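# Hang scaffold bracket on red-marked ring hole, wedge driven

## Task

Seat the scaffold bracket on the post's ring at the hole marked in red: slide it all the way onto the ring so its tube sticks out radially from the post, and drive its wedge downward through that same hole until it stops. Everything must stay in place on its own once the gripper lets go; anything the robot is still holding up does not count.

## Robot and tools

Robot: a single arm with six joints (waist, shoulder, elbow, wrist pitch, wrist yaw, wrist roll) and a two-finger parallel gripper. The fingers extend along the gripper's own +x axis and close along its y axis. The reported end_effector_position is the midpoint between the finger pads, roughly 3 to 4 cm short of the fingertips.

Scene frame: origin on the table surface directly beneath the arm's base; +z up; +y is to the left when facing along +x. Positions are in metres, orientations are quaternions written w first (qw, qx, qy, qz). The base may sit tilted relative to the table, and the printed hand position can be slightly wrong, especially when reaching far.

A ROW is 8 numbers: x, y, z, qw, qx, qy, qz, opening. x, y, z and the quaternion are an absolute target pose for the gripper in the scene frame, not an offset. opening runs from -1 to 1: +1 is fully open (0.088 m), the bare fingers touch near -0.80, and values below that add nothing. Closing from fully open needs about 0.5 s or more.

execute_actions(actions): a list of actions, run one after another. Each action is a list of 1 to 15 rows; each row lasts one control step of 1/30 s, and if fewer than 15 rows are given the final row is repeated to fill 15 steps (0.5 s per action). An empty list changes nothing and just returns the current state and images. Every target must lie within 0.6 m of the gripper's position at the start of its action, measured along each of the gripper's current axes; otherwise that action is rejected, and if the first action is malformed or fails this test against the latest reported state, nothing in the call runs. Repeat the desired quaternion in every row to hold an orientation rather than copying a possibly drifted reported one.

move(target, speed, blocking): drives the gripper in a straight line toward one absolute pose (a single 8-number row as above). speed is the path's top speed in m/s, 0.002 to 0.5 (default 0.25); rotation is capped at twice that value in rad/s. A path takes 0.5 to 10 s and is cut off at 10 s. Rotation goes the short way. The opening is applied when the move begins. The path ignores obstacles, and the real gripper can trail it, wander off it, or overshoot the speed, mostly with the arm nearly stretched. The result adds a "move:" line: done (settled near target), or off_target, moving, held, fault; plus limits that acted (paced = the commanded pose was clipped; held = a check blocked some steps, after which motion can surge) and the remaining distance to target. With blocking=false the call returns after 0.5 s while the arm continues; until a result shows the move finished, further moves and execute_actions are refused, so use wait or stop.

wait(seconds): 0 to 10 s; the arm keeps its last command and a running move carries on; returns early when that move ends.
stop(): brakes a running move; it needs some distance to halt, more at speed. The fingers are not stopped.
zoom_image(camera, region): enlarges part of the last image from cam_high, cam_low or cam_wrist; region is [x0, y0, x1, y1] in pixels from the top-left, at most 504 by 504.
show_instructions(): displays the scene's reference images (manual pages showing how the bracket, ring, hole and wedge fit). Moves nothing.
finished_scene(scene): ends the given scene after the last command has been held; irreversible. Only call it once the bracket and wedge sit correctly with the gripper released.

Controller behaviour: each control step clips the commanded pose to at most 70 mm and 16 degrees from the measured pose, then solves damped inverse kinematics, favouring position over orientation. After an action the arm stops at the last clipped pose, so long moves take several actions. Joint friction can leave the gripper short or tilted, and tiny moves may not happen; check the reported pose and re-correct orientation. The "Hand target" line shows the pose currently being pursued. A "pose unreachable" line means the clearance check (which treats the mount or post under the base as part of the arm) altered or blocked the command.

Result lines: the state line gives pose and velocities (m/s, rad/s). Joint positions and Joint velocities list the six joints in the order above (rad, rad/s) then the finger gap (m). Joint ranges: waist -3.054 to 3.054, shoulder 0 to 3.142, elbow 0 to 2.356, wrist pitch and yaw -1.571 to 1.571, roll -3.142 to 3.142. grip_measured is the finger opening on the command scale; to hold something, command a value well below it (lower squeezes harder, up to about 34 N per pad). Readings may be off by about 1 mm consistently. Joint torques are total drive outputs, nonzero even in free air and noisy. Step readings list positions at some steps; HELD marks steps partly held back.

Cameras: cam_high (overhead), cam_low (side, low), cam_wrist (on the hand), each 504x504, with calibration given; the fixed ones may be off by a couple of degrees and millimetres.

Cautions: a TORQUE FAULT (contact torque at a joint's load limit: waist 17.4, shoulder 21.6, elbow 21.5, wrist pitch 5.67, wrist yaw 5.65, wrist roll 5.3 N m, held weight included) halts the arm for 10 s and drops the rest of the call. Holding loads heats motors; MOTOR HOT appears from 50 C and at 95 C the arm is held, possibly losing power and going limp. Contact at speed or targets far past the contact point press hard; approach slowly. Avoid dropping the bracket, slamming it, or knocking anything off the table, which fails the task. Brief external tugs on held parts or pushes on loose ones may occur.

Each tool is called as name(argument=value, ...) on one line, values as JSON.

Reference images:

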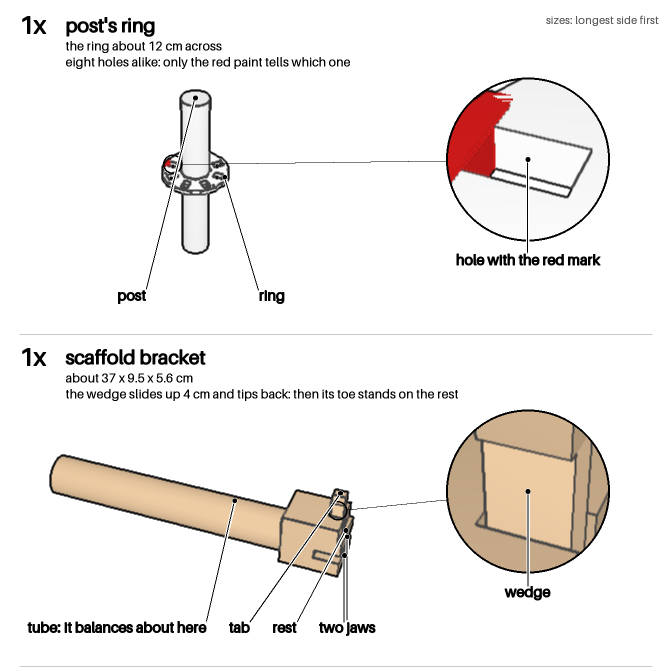

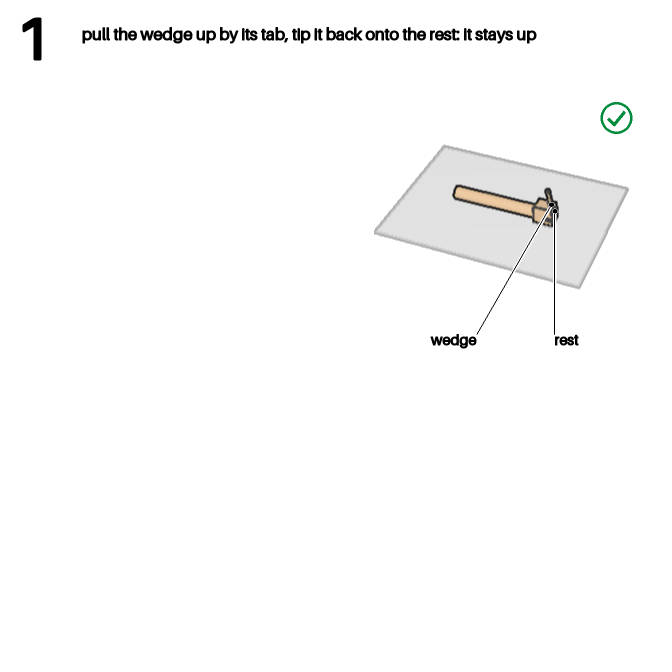

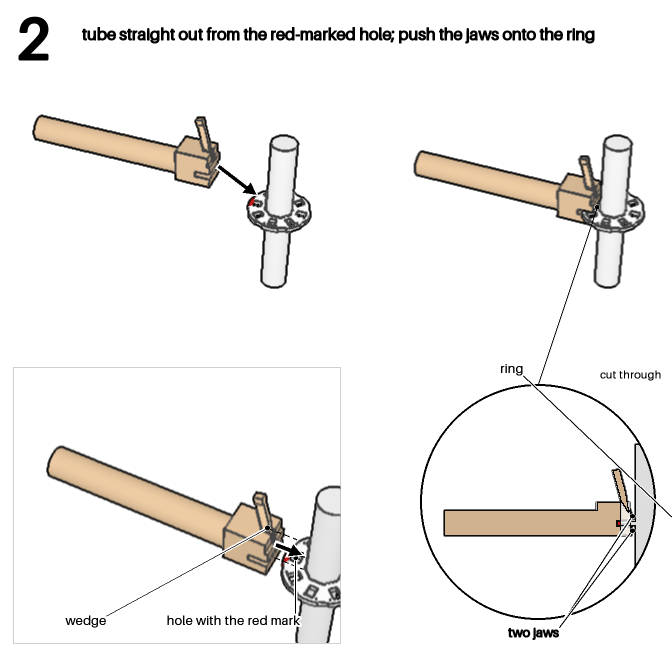

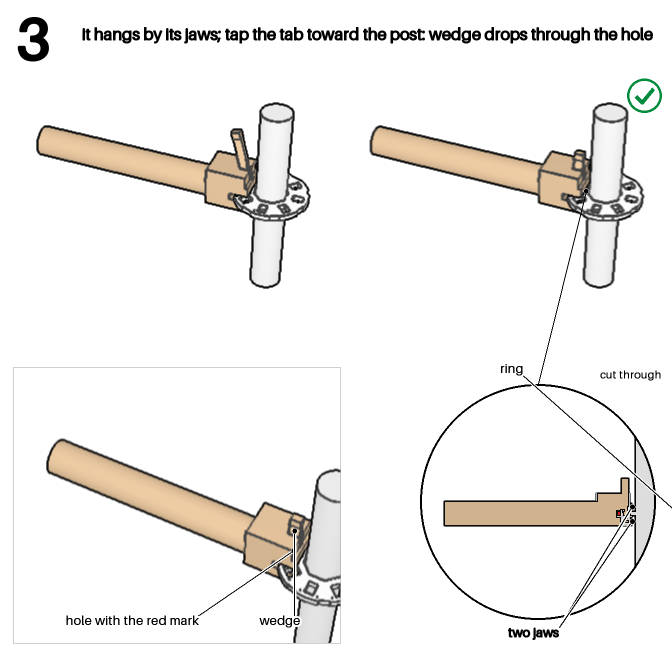

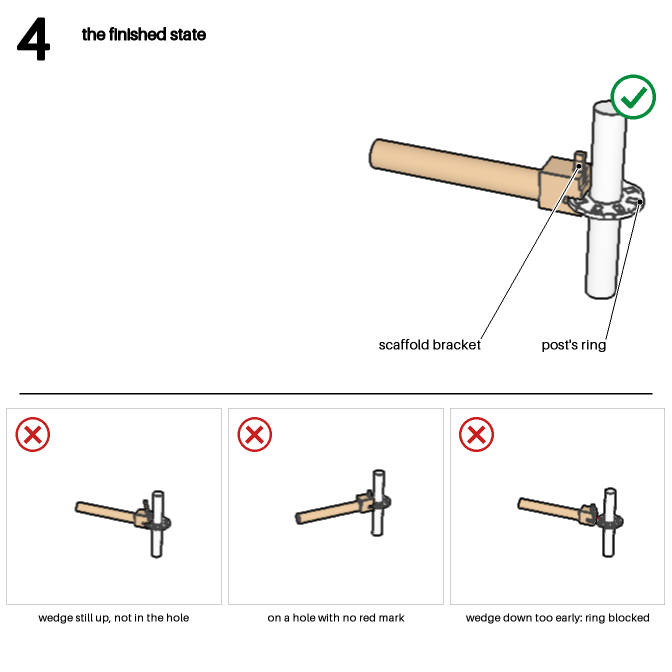

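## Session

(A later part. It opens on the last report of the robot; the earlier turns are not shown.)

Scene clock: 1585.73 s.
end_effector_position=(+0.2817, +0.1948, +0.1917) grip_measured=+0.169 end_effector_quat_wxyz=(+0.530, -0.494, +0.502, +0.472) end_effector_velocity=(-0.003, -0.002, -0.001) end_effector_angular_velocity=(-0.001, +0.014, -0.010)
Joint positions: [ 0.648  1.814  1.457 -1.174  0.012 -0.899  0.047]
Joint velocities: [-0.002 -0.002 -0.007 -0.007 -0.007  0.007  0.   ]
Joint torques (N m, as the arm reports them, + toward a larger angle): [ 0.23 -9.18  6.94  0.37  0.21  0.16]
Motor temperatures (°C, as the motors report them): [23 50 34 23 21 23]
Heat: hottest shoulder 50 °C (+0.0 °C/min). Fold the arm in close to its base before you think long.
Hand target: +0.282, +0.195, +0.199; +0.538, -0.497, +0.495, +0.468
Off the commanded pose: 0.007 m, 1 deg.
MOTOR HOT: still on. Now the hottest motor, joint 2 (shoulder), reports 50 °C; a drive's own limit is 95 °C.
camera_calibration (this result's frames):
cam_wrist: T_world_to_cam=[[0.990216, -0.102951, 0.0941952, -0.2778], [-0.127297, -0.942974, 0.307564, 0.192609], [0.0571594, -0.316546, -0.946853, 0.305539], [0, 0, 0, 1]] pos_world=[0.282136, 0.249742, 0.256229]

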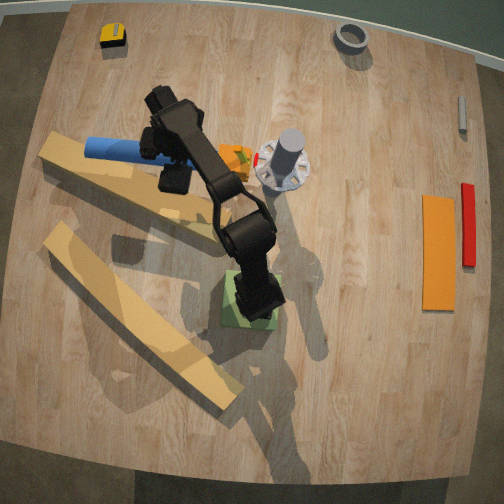

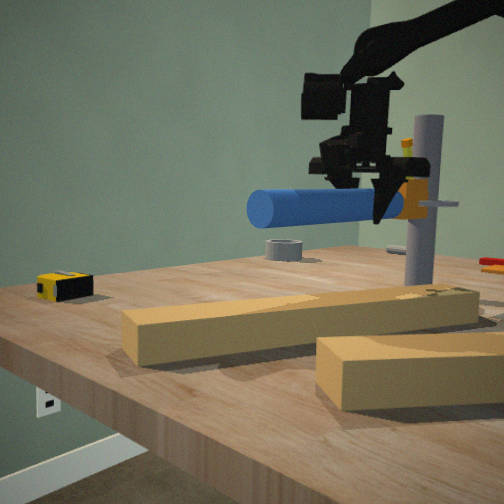

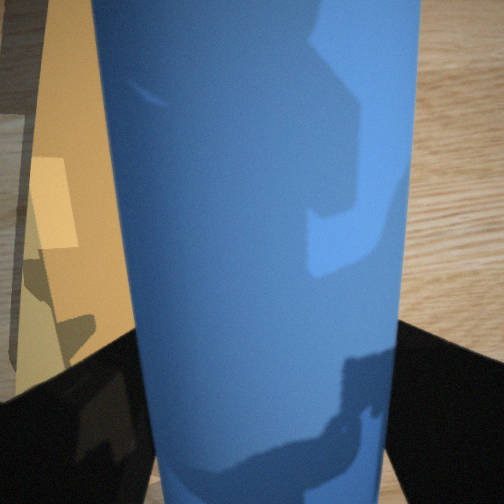

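execute_actions(actions=[[[0.2825,0.1954,0.1987,0.53800,-0.49650,0.49480,0.46820,-0.25],[0.2825,0.1954,0.1986,0.53840,-0.49615,0.49440,0.46860,-0.25],[0.2825,0.1954,0.1985,0.53880,-0.49580,0.49400,0.46900,-0.25],[0.2825,0.1954,0.1984,0.53914,-0.49544,0.49356,0.46935,-0.25],[0.2825,0.1954,0.1983,0.53950,-0.49510,0.49315,0.46970,-0.25]]])

execute_actions(actions=[])

zoom_image(camera="cam_low", region=[410, 190, 450, 215])

Scene clock: 1666.37 s.
end_effector_position=(+0.2822, +0.1951, +0.1917) grip_measured=+0.169 end_effector_quat_wxyz=(+0.531, -0.494, +0.501, +0.472) end_effector_velocity=(+0.002, +0.001, +0.001) end_effector_angular_velocity=(+0.013, -0.006, +0.005)
Joint positions: [ 0.648  1.814  1.457 -1.171  0.012 -0.899  0.047]
Joint velocities: [-0.002 -0.002  0.002  0.007 -0.007 -0.007 -0.   ]
Joint torques (N m, as the arm reports them, + toward a larger angle): [-0.04 -9.63  6.21  0.64 -0.07  0.05]
Motor temperatures (°C, as the motors report them): [22 50 35 23 21 23]
Heat: hottest shoulder 50 °C (+0.0 °C/min). Fold the arm in close to its base before you think long.
Hand target: +0.282, +0.195, +0.198; +0.539, -0.495, +0.493, +0.470
Off the commanded pose: 0.007 m, 1 deg.
MOTOR HOT: still on. Now the hottest motor, joint 2 (shoulder), reports 50 °C; a drive's own limit is 95 °C.
Step readings (end_effector_position):
0: (+0.2815, +0.1947, +0.1916)
1: (+0.2815, +0.1947, +0.1916)
2: (+0.2815, +0.1947, +0.1916)
4: (+0.2815, +0.1947, +0.1916)
8: (+0.2821, +0.1950, +0.1917)
15: end_effector_position above
camera_calibration (this result's frames):
cam_wrist: T_world_to_cam=[[0.990011, -0.10306, 0.0962118, -0.278533], [-0.127936, -0.943445, 0.30585, 0.193597], [0.0592496, -0.315104, -0.947206, 0.304747], [0, 0, 0, 1]] pos_world=[0.282462, 0.249969, 0.256244]

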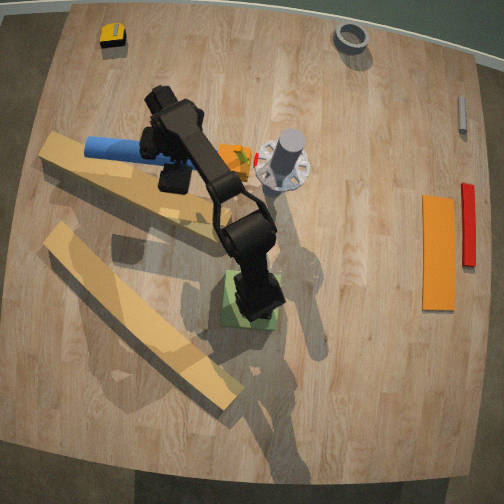

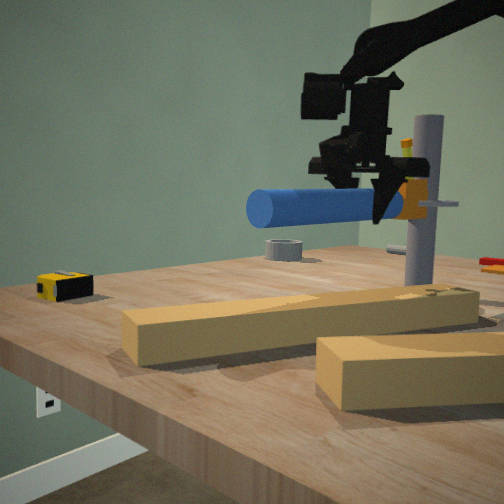

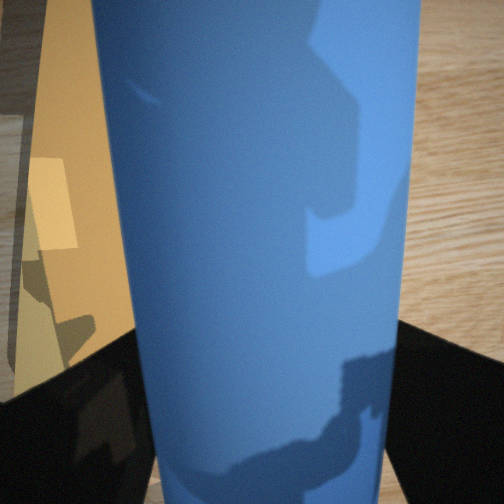

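Scene clock: 1666.37 s.
end_effector_position=(+0.2822, +0.1951, +0.1917) grip_measured=+0.169 end_effector_quat_wxyz=(+0.531, -0.494, +0.501, +0.472) end_effector_velocity=(+0.002, +0.001, +0.001) end_effector_angular_velocity=(+0.013, -0.006, +0.005)
Joint positions: [ 0.648  1.814  1.457 -1.171  0.012 -0.899  0.047]
Joint velocities: [-0.002 -0.002  0.002  0.007 -0.007 -0.007 -0.   ]
Joint torques (N m, as the arm reports them, + toward a larger angle): [-0.04 -9.63  6.21  0.64 -0.07  0.05]
Motor temperatures (°C, as the motors report them): [22 50 35 23 21 23]
Heat: hottest shoulder 50 °C (+0.0 °C/min). Fold the arm in close to its base before you think long.
Hand target: +0.282, +0.195, +0.198; +0.539, -0.495, +0.493, +0.470
Off the commanded pose: 0.007 m, 1 deg.
MOTOR HOT: still on. Now the hottest motor, joint 2 (shoulder), reports 50 °C; a drive's own limit is 95 °C.
camera_calibration (this result's frames):
cam_wrist: T_world_to_cam=[[0.990011, -0.10306, 0.0962118, -0.278533], [-0.127936, -0.943445, 0.30585, 0.193597], [0.0592496, -0.315104, -0.947206, 0.304747], [0, 0, 0, 1]] pos_world=[0.282462, 0.249969, 0.256244]

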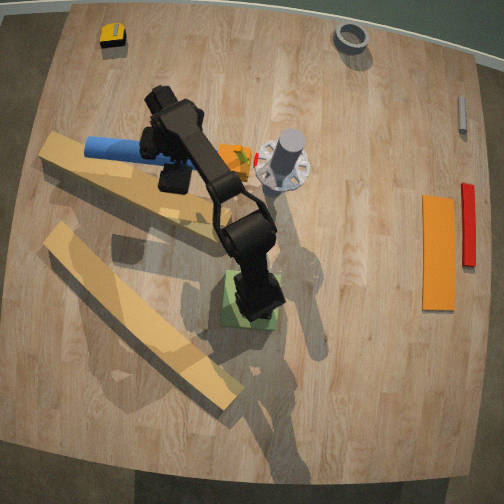

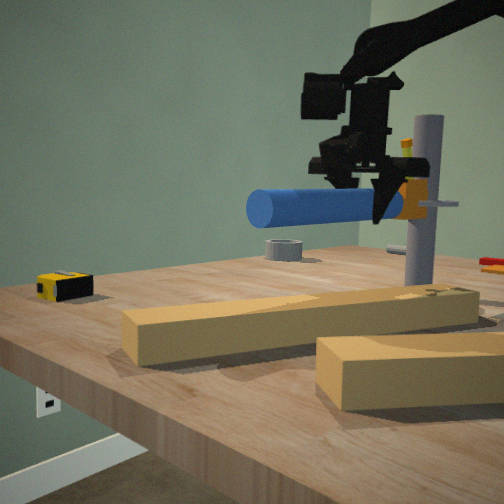

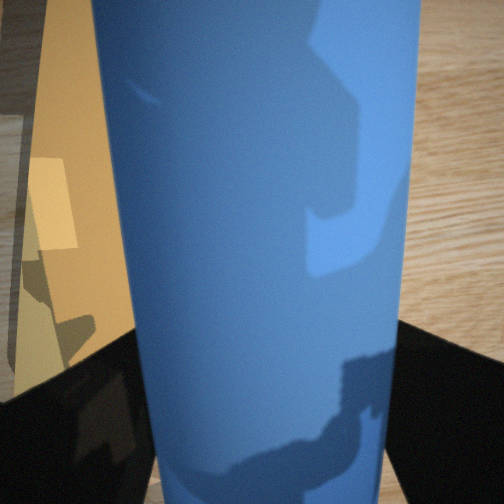

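Region (410, 190, 450, 215) of cam_low's 504x504 image, scaled by 12.600, with more detail than that image has; it fills the top 315 rows of this view, and the rest is white.

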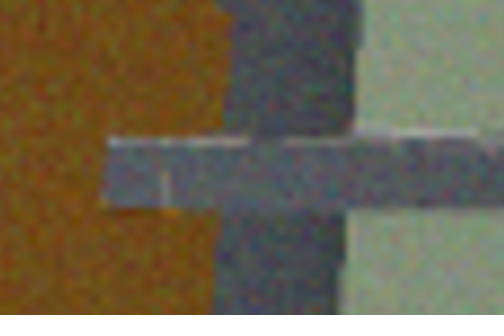

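execute_actions(actions=[[[0.2825,0.1954,0.1983,0.53960,-0.49460,0.49310,0.47020,-0.25],[0.2825,0.1954,0.1983,0.53970,-0.49410,0.49305,0.47070,-0.25],[0.2825,0.1954,0.1983,0.53980,-0.49360,0.49300,0.47120,-0.25],[0.2825,0.1954,0.1983,0.53987,-0.49310,0.49294,0.47165,-0.25],[0.2825,0.1954,0.1983,0.53993,-0.49261,0.49288,0.47211,-0.25]]])

zoom_image(camera="cam_low", region=[410, 190, 450, 215])

Scene clock: 1702.67 s.
end_effector_position=(+0.2818, +0.1956, +0.1916) grip_measured=+0.169 end_effector_quat_wxyz=(+0.532, -0.493, +0.501, +0.473) end_effector_velocity=(-0.004, -0.005, -0.001) end_effector_angular_velocity=(-0.022, +0.018, +0.019)
Joint positions: [ 0.648  1.814  1.457 -1.17   0.008 -0.899  0.047]
Joint velocities: [-0.002 -0.002 -0.007 -0.022  0.007 -0.022  0.   ]
Joint torques (N m, as the arm reports them, + toward a larger angle): [-0.32 -9.63  6.31  0.66 -0.2  -0.02]
Motor temperatures (°C, as the motors report them): [22 51 34 23 21 23]
Heat: hottest shoulder 51 °C (+1.0 °C/min). Fold the arm in close to its base before you think long.
Hand target: +0.283, +0.195, +0.198; +0.540, -0.493, +0.493, +0.472
Off the commanded pose: 0.007 m, 1 deg.
MOTOR HOT: still on. Now the hottest motor, joint 2 (shoulder), reports 51 °C; a drive's own limit is 95 °C.
Step readings (end_effector_position):
0: (+0.2822, +0.1951, +0.1916)
1: (+0.2822, +0.1951, +0.1916)
2: (+0.2822, +0.1951, +0.1916)
4: (+0.2822, +0.1951, +0.1916)
8: (+0.2819, +0.1955, +0.1916)
15: end_effector_position above
camera_calibration (this result's frames):
cam_wrist: T_world_to_cam=[[0.990236, -0.103179, 0.0937387, -0.27771], [-0.127104, -0.944421, 0.303172, 0.194495], [0.057248, -0.312126, -0.948314, 0.305003], [0, 0, 0, 1]] pos_world=[0.282258, 0.250231, 0.256306]

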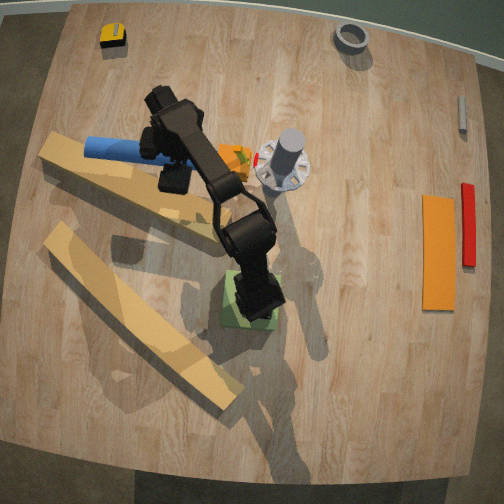

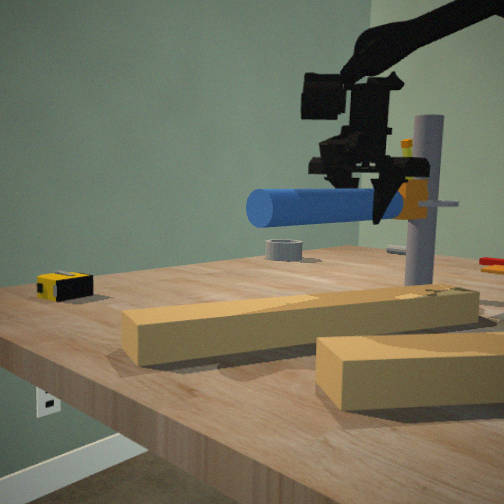

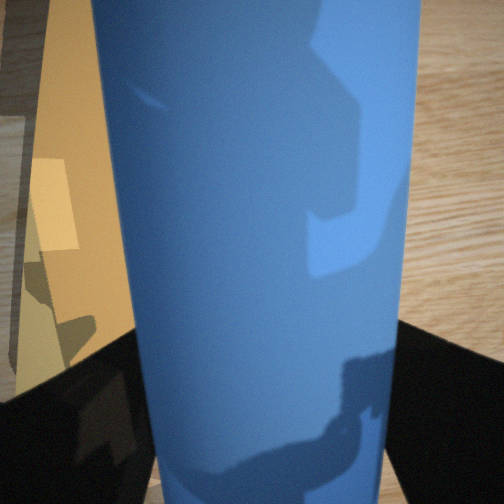

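Region (410, 190, 450, 215) of cam_low's 504x504 image, scaled by 12.600, with more detail than that image has; it fills the top 315 rows of this view, and the rest is white.

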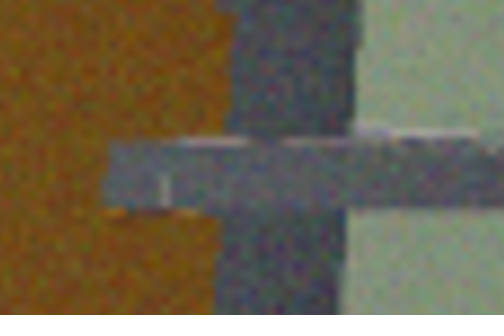

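move(target=[0.2925,0.1800,0.1983,0.53993,-0.49261,0.49288,0.47211,-0.25], speed=0.015)

zoom_image(camera="cam_low", region=[400, 175, 460, 220])

zoom_image(camera="cam_high", region=[205, 120, 325, 200])

Scene clock: 1740.23 s.
end_effector_position=(+0.2916, +0.1800, +0.1915) grip_measured=+0.169 end_effector_quat_wxyz=(+0.532, -0.492, +0.502, +0.472) end_effector_velocity=(-0.003, +0.001, -0.002) end_effector_angular_velocity=(+0.012, +0.022, +0.006)
Joint positions: [ 0.593  1.814  1.455 -1.169  0.005 -0.949  0.047]
Joint velocities: [-0.002  0.002 -0.002 -0.007 -0.022 -0.007 -0.   ]
Joint torques (N m, as the arm reports them, + toward a larger angle): [-0.3  -9.64  6.31  0.64 -0.21 -0.13]
Motor temperatures (°C, as the motors report them): [22 51 34 23 21 23]
Heat: hottest shoulder 51 °C (+0.0 °C/min). Fold the arm in close to its base before you think long.
Hand target: +0.292, +0.180, +0.198; +0.540, -0.493, +0.493, +0.472
Off the commanded pose: 0.007 m, 1 deg.
MOTOR HOT: still on. Now the hottest motor, joint 2 (shoulder), reports 51 °C; a drive's own limit is 95 °C.
move: done
camera_calibration (this result's frames):
cam_wrist: T_world_to_cam=[[0.989881, -0.107683, 0.0924171, -0.287832], [-0.130954, -0.944063, 0.30265, 0.182279], [0.0546574, -0.31169, -0.948611, 0.300219], [0, 0, 0, 1]] pos_world=[0.292381, 0.234663, 0.256225]

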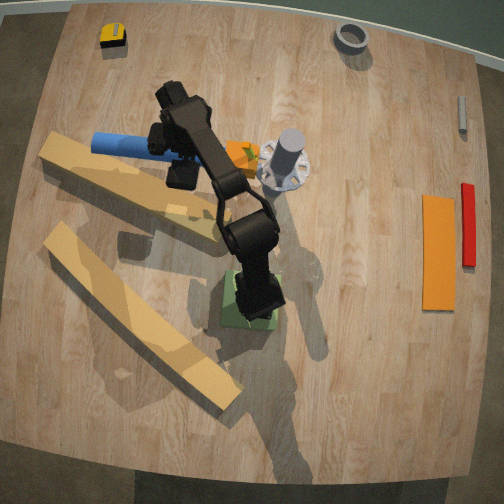

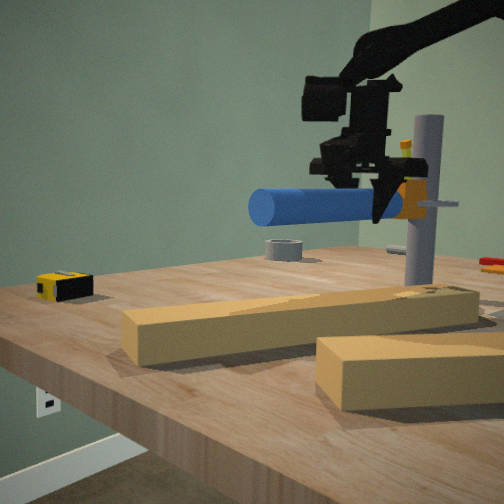

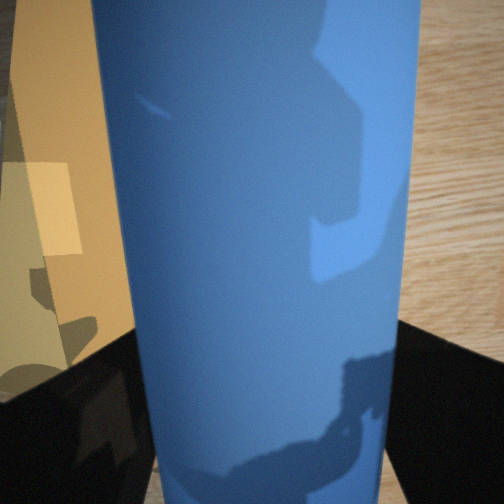

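Region (400, 175, 460, 220) of cam_low's 504x504 image, scaled by 8.400, with more detail than that image has; it fills the top 378 rows of this view, and the rest is white.

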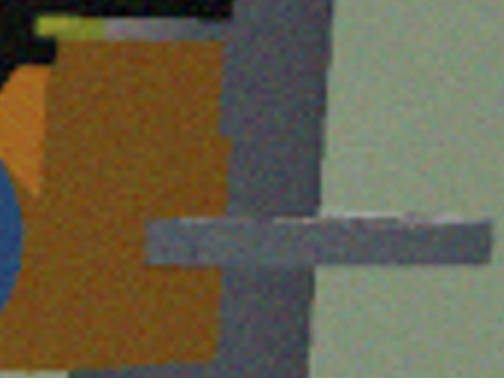

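Region (205, 120, 325, 200) of cam_high's 504x504 image, scaled by 4.200, with more detail than that image has.

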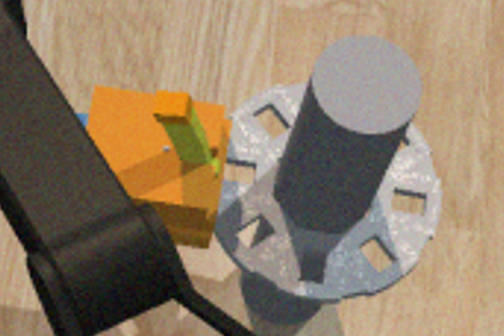

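move(target=[0.2975,0.1716,0.1983,0.53993,-0.49261,0.49288,0.47211,-0.25], speed=0.015)

zoom_image(camera="cam_low", region=[400, 175, 460, 220])

zoom_image(camera="cam_high", region=[205, 120, 325, 200])

Scene clock: 1758.90 s.
end_effector_position=(+0.2965, +0.1716, +0.1914) grip_measured=+0.169 end_effector_quat_wxyz=(+0.532, -0.491, +0.502, +0.473) end_effector_velocity=(-0.000, +0.003, +0.000) end_effector_angular_velocity=(+0.022, +0.004, +0.021)
Joint positions: [ 0.564  1.814  1.454 -1.169  0.003 -0.979  0.047]
Joint velocities: [-0.002 -0.002 -0.002  0.007 -0.022 -0.022 -0.   ]
Joint torques (N m, as the arm reports them, + toward a larger angle): [-0.25 -9.51  6.43  0.65 -0.21 -0.17]
Motor temperatures (°C, as the motors report them): [22 52 34 23 21 23]
Heat: hottest shoulder 52 °C (+1.0 °C/min). Fold the arm in close to its base before you think long.
Hand target: +0.297, +0.172, +0.198; +0.540, -0.493, +0.493, +0.472
Off the commanded pose: 0.007 m, 1 deg.
MOTOR HOT: still on. Now the hottest motor, joint 2 (shoulder), reports 52 °C; a drive's own limit is 95 °C.
move: done
camera_calibration (this result's frames):
cam_wrist: T_world_to_cam=[[0.989997, -0.107282, 0.0916311, -0.293542], [-0.130316, -0.944207, 0.302474, 0.1748], [0.0540689, -0.311389, -0.948743, 0.297392], [0, 0, 0, 1]] pos_world=[0.297306, 0.22616, 0.256174]

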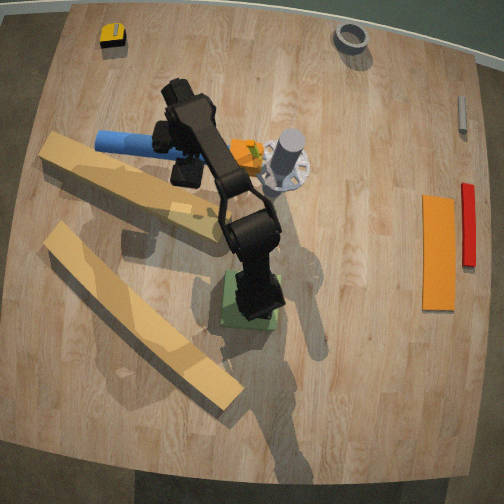

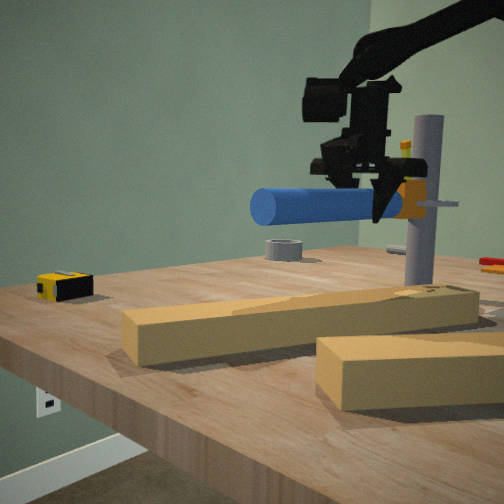

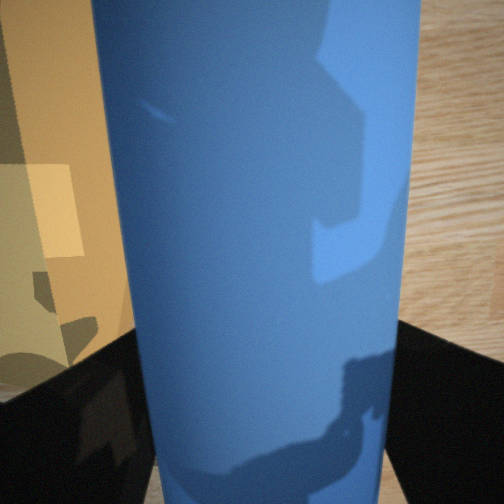

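Region (400, 175, 460, 220) of cam_low's 504x504 image, scaled by 8.400, with more detail than that image has; it fills the top 378 rows of this view, and the rest is white.

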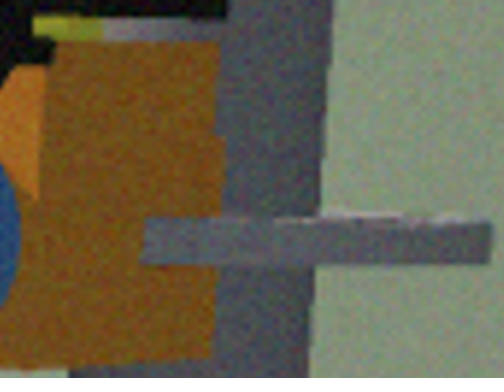

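Region (205, 120, 325, 200) of cam_high's 504x504 image, scaled by 4.200, with more detail than that image has.

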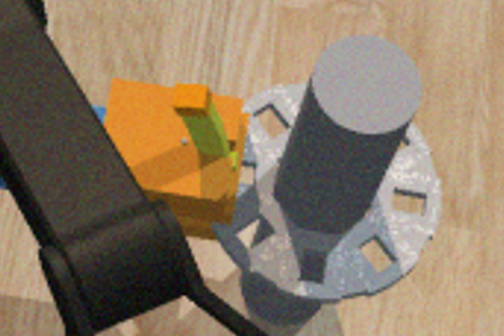

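move(target=[0.2950,0.1610,0.1983,0.53993,-0.49261,0.49288,0.47211,-0.25], speed=0.015)

zoom_image(camera="cam_low", region=[400, 175, 460, 220])

zoom_image(camera="cam_high", region=[205, 120, 325, 200])

Scene clock: 1796.90 s.
end_effector_position=(+0.2945, +0.1613, +0.1894) grip_measured=+0.169 end_effector_quat_wxyz=(+0.530, -0.491, +0.504, +0.473) end_effector_velocity=(+0.002, +0.001, +0.003) end_effector_angular_velocity=(+0.015, -0.011, -0.009)
Joint positions: [ 0.54   1.794  1.422 -1.162  0.002 -1.003  0.047]
Joint velocities: [-0.002 -0.007  0.002  0.007 -0.007  0.007 -0.   ]
Joint torques (N m, as the arm reports them, + toward a larger angle): [ -0.26 -10.21   6.13   0.63  -0.22  -0.12]
Motor temperatures (°C, as the motors report them): [22 52 34 23 21 23]
Heat: hottest shoulder 52 °C (+0.0 °C/min). Fold the arm in close to its base before you think long.
Hand target: +0.295, +0.161, +0.198; +0.540, -0.493, +0.493, +0.472
Off the commanded pose: 0.009 m, 2 deg.
MOTOR HOT: still on. Now the hottest motor, joint 2 (shoulder), reports 52 °C; a drive's own limit is 95 °C.
move: off_target
camera_calibration (this result's frames):
cam_wrist: T_world_to_cam=[[0.990497, -0.107095, 0.0862937, -0.291662], [-0.128629, -0.943444, 0.305562, 0.164265], [0.0486891, -0.313758, -0.948254, 0.294338], [0, 0, 0, 1]] pos_world=[0.295689, 0.21609, 0.254082]

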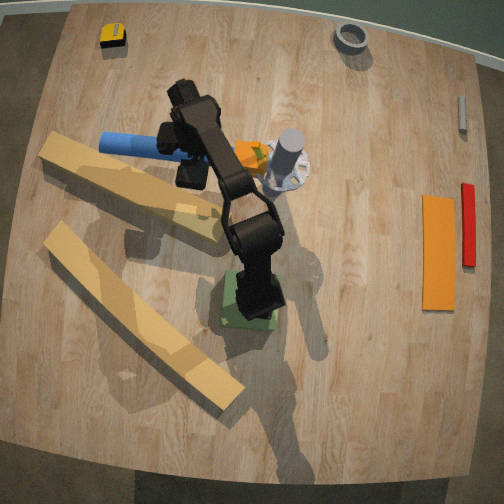

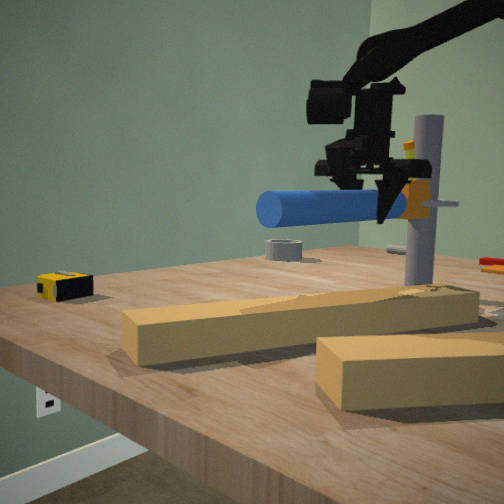

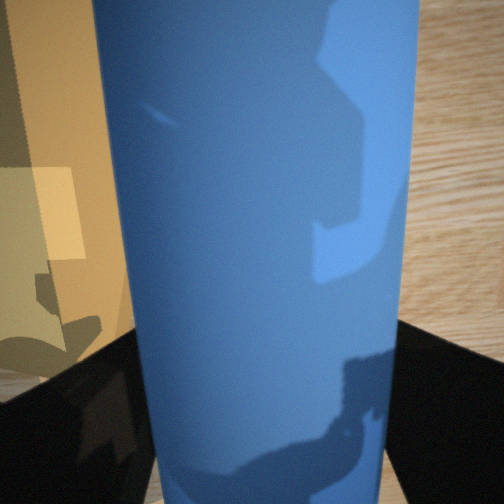

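Region (400, 175, 460, 220) of cam_low's 504x504 image, scaled by 8.400, with more detail than that image has; it fills the top 378 rows of this view, and the rest is white.

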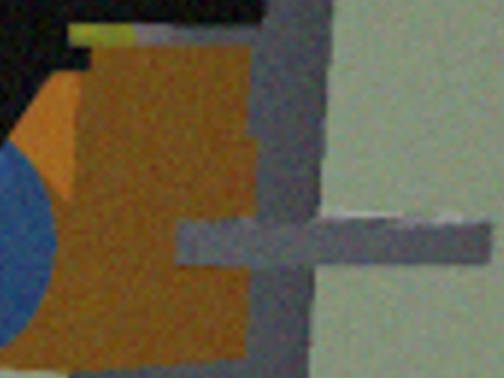

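Region (205, 120, 325, 200) of cam_high's 504x504 image, scaled by 4.200, with more detail than that image has.

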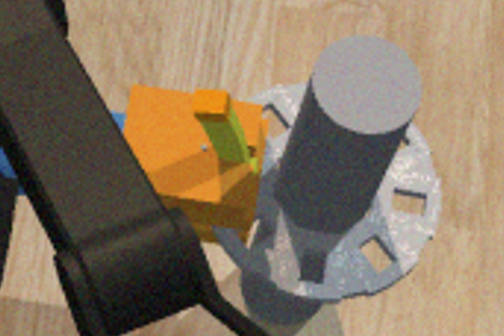

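move(target=[0.2962,0.1543,0.2005,0.53993,-0.49261,0.49288,0.47211,-0.25], speed=0.015)

zoom_image(camera="cam_low", region=[400, 175, 460, 220])

zoom_image(camera="cam_high", region=[230, 125, 310, 185])

Scene clock: 1839.40 s.
end_effector_position=(+0.2953, +0.1582, +0.1914) grip_measured=+0.169 end_effector_quat_wxyz=(+0.532, -0.488, +0.500, +0.478) end_effector_velocity=(+0.001, -0.001, +0.002) end_effector_angular_velocity=(+0.012, -0.008, +0.000)
Joint positions: [ 0.524  1.787  1.42  -1.163 -0.012 -1.022  0.047]
Joint velocities: [-0.007 -0.007 -0.002  0.007 -0.007 -0.007 -0.   ]
Joint torques (N m, as the arm reports them, + toward a larger angle): [ -0.69 -10.4    6.13   0.29   0.36  -0.16]
Motor temperatures (°C, as the motors report them): [22 54 34 23 21 23]
Heat: hottest shoulder 54 °C (+2.0 °C/min). Fold the arm in close to its base before you think long.
Hand target: +0.296, +0.154, +0.200; +0.540, -0.493, +0.493, +0.472
Off the commanded pose: 0.010 m, 2 deg.
MOTOR HOT: still on. Now the hottest motor, joint 2 (shoulder), reports 54 °C; a drive's own limit is 95 °C.
move: off_target
camera_calibration (this result's frames):
cam_wrist: T_world_to_cam=[[0.991138, -0.103821, 0.0828687, -0.293013], [-0.123804, -0.948078, 0.292951, 0.16251], [0.0481517, -0.300614, -0.952529, 0.294061], [0, 0, 0, 1]] pos_world=[0.296376, 0.21205, 0.256776]

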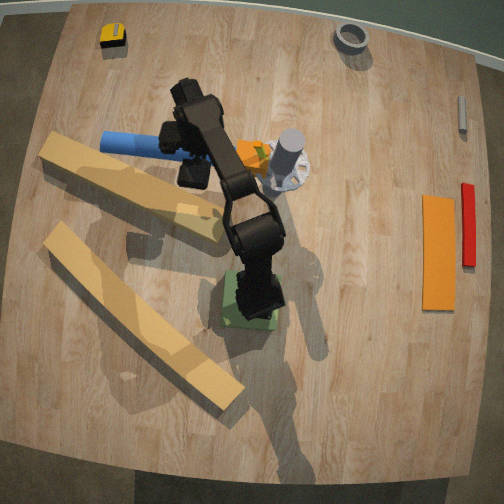

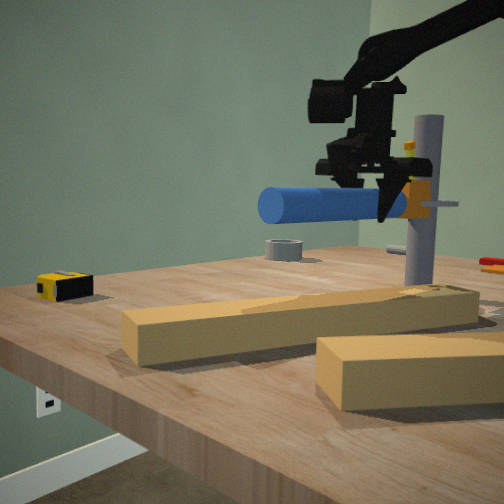

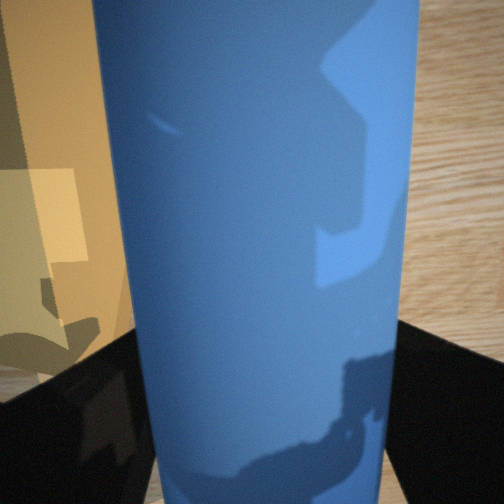

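Region (400, 175, 460, 220) of cam_low's 504x504 image, scaled by 8.400, with more detail than that image has; it fills the top 378 rows of this view, and the rest is white.

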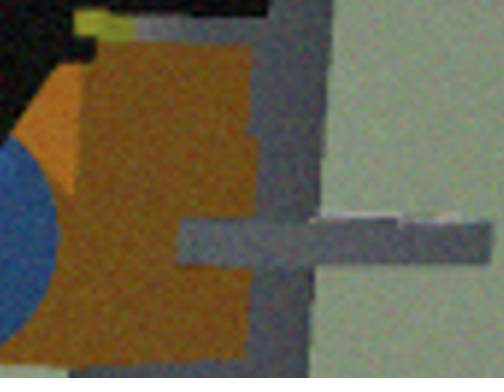

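Region (230, 125, 310, 185) of cam_high's 504x504 image, scaled by 6.300, with more detail than that image has; it fills the top 378 rows of this view, and the rest is white.

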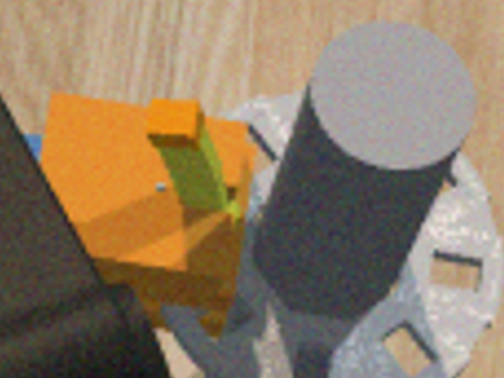

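zoom_image(camera="cam_high", region=[245, 135, 290, 185])

zoom_image(camera="cam_low", region=[240, 120, 470, 240])

Region (245, 135, 290, 185) of cam_high's 504x504 image, scaled by 10.080, with more detail than that image has; it fills the left 454 columns of this view, and the rest is white.

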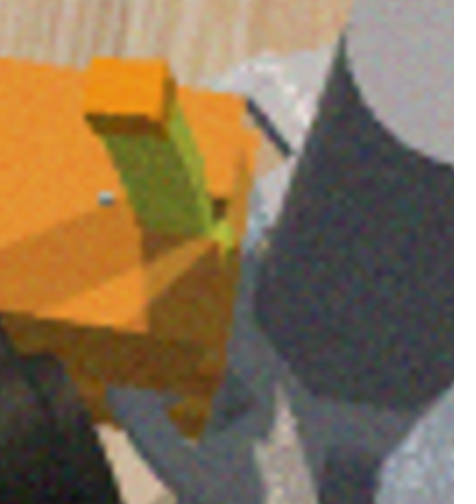

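Region (240, 120, 470, 240) of cam_low's 504x504 image, scaled by 2.191, with more detail than that image has; it fills the top 263 rows of this view, and the rest is white.

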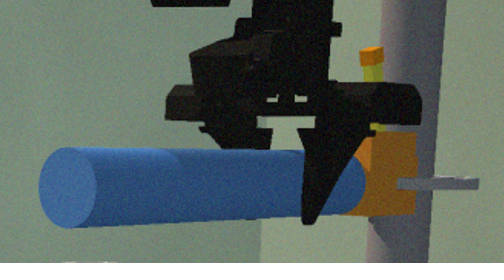

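move(target=[0.2958,0.1520,0.2005,0.53377,-0.49851,0.49963,0.46595,-0.25], speed=0.015)

zoom_image(camera="cam_high", region=[245, 135, 290, 185])

zoom_image(camera="cam_low", region=[400, 175, 460, 220])

Scene clock: 1941.13 s.
end_effector_position=(+0.2940, +0.1581, +0.1914) grip_measured=+0.169 end_effector_quat_wxyz=(+0.528, -0.491, +0.501, +0.478) end_effector_velocity=(-0.002, -0.001, +0.000) end_effector_angular_velocity=(+0.003, +0.010, +0.005)
Joint positions: [ 0.529  1.786  1.419 -1.168 -0.006 -1.024  0.047]
Joint velocities: [-0.002 -0.002 -0.002 -0.007 -0.007 -0.007 -0.   ]
Joint torques (N m, as the arm reports them, + toward a larger angle): [-0.82 -9.77  7.02 -0.39  1.    0.03]
Motor temperatures (°C, as the motors report them): [22 56 34 23 21 23]
Heat: hottest shoulder 56 °C (+1.0 °C/min). Fold the arm in close to its base before you think long.
Hand target: +0.296, +0.152, +0.200; +0.534, -0.498, +0.500, +0.466
Off the commanded pose: 0.011 m, 2 deg.
MOTOR HOT: still on. Now the hottest motor, joint 2 (shoulder), reports 56 °C; a drive's own limit is 95 °C.
move: off_target
camera_calibration (this result's frames):
cam_wrist: T_world_to_cam=[[0.99182, -0.0974673, 0.0824245, -0.292796], [-0.117974, -0.946509, 0.300337, 0.15896], [0.0487426, -0.307604, -0.950265, 0.294602], [0, 0, 0, 1]] pos_world=[0.294794, 0.21254, 0.256342]

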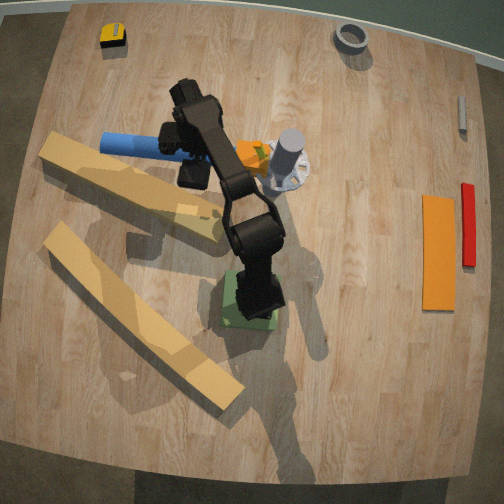

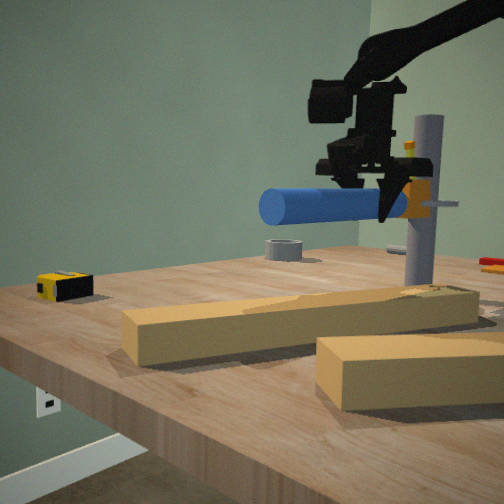

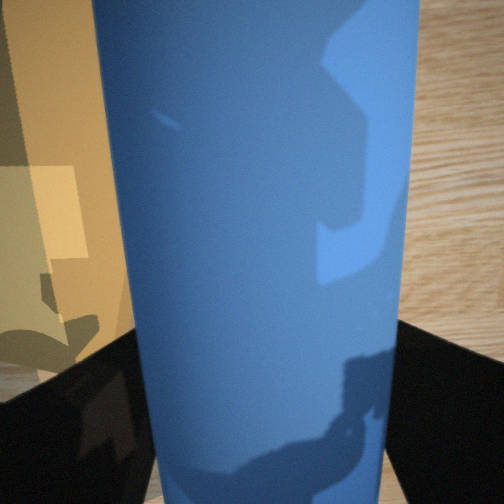

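Region (245, 135, 290, 185) of cam_high's 504x504 image, scaled by 10.080, with more detail than that image has; it fills the left 454 columns of this view, and the rest is white.

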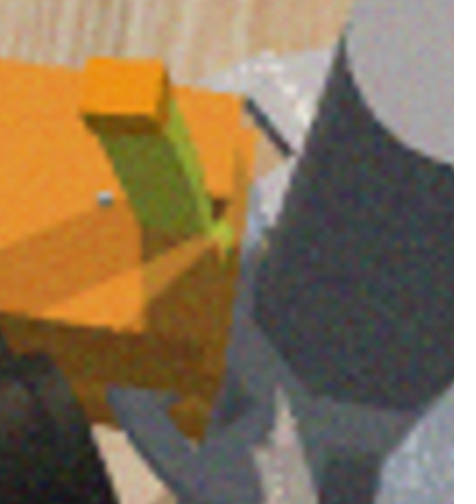

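Region (400, 175, 460, 220) of cam_low's 504x504 image, scaled by 8.400, with more detail than that image has; it fills the top 378 rows of this view, and the rest is white.

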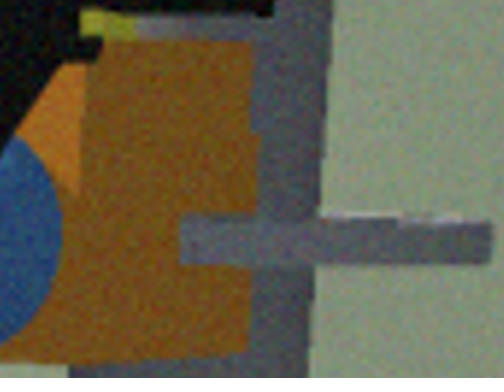

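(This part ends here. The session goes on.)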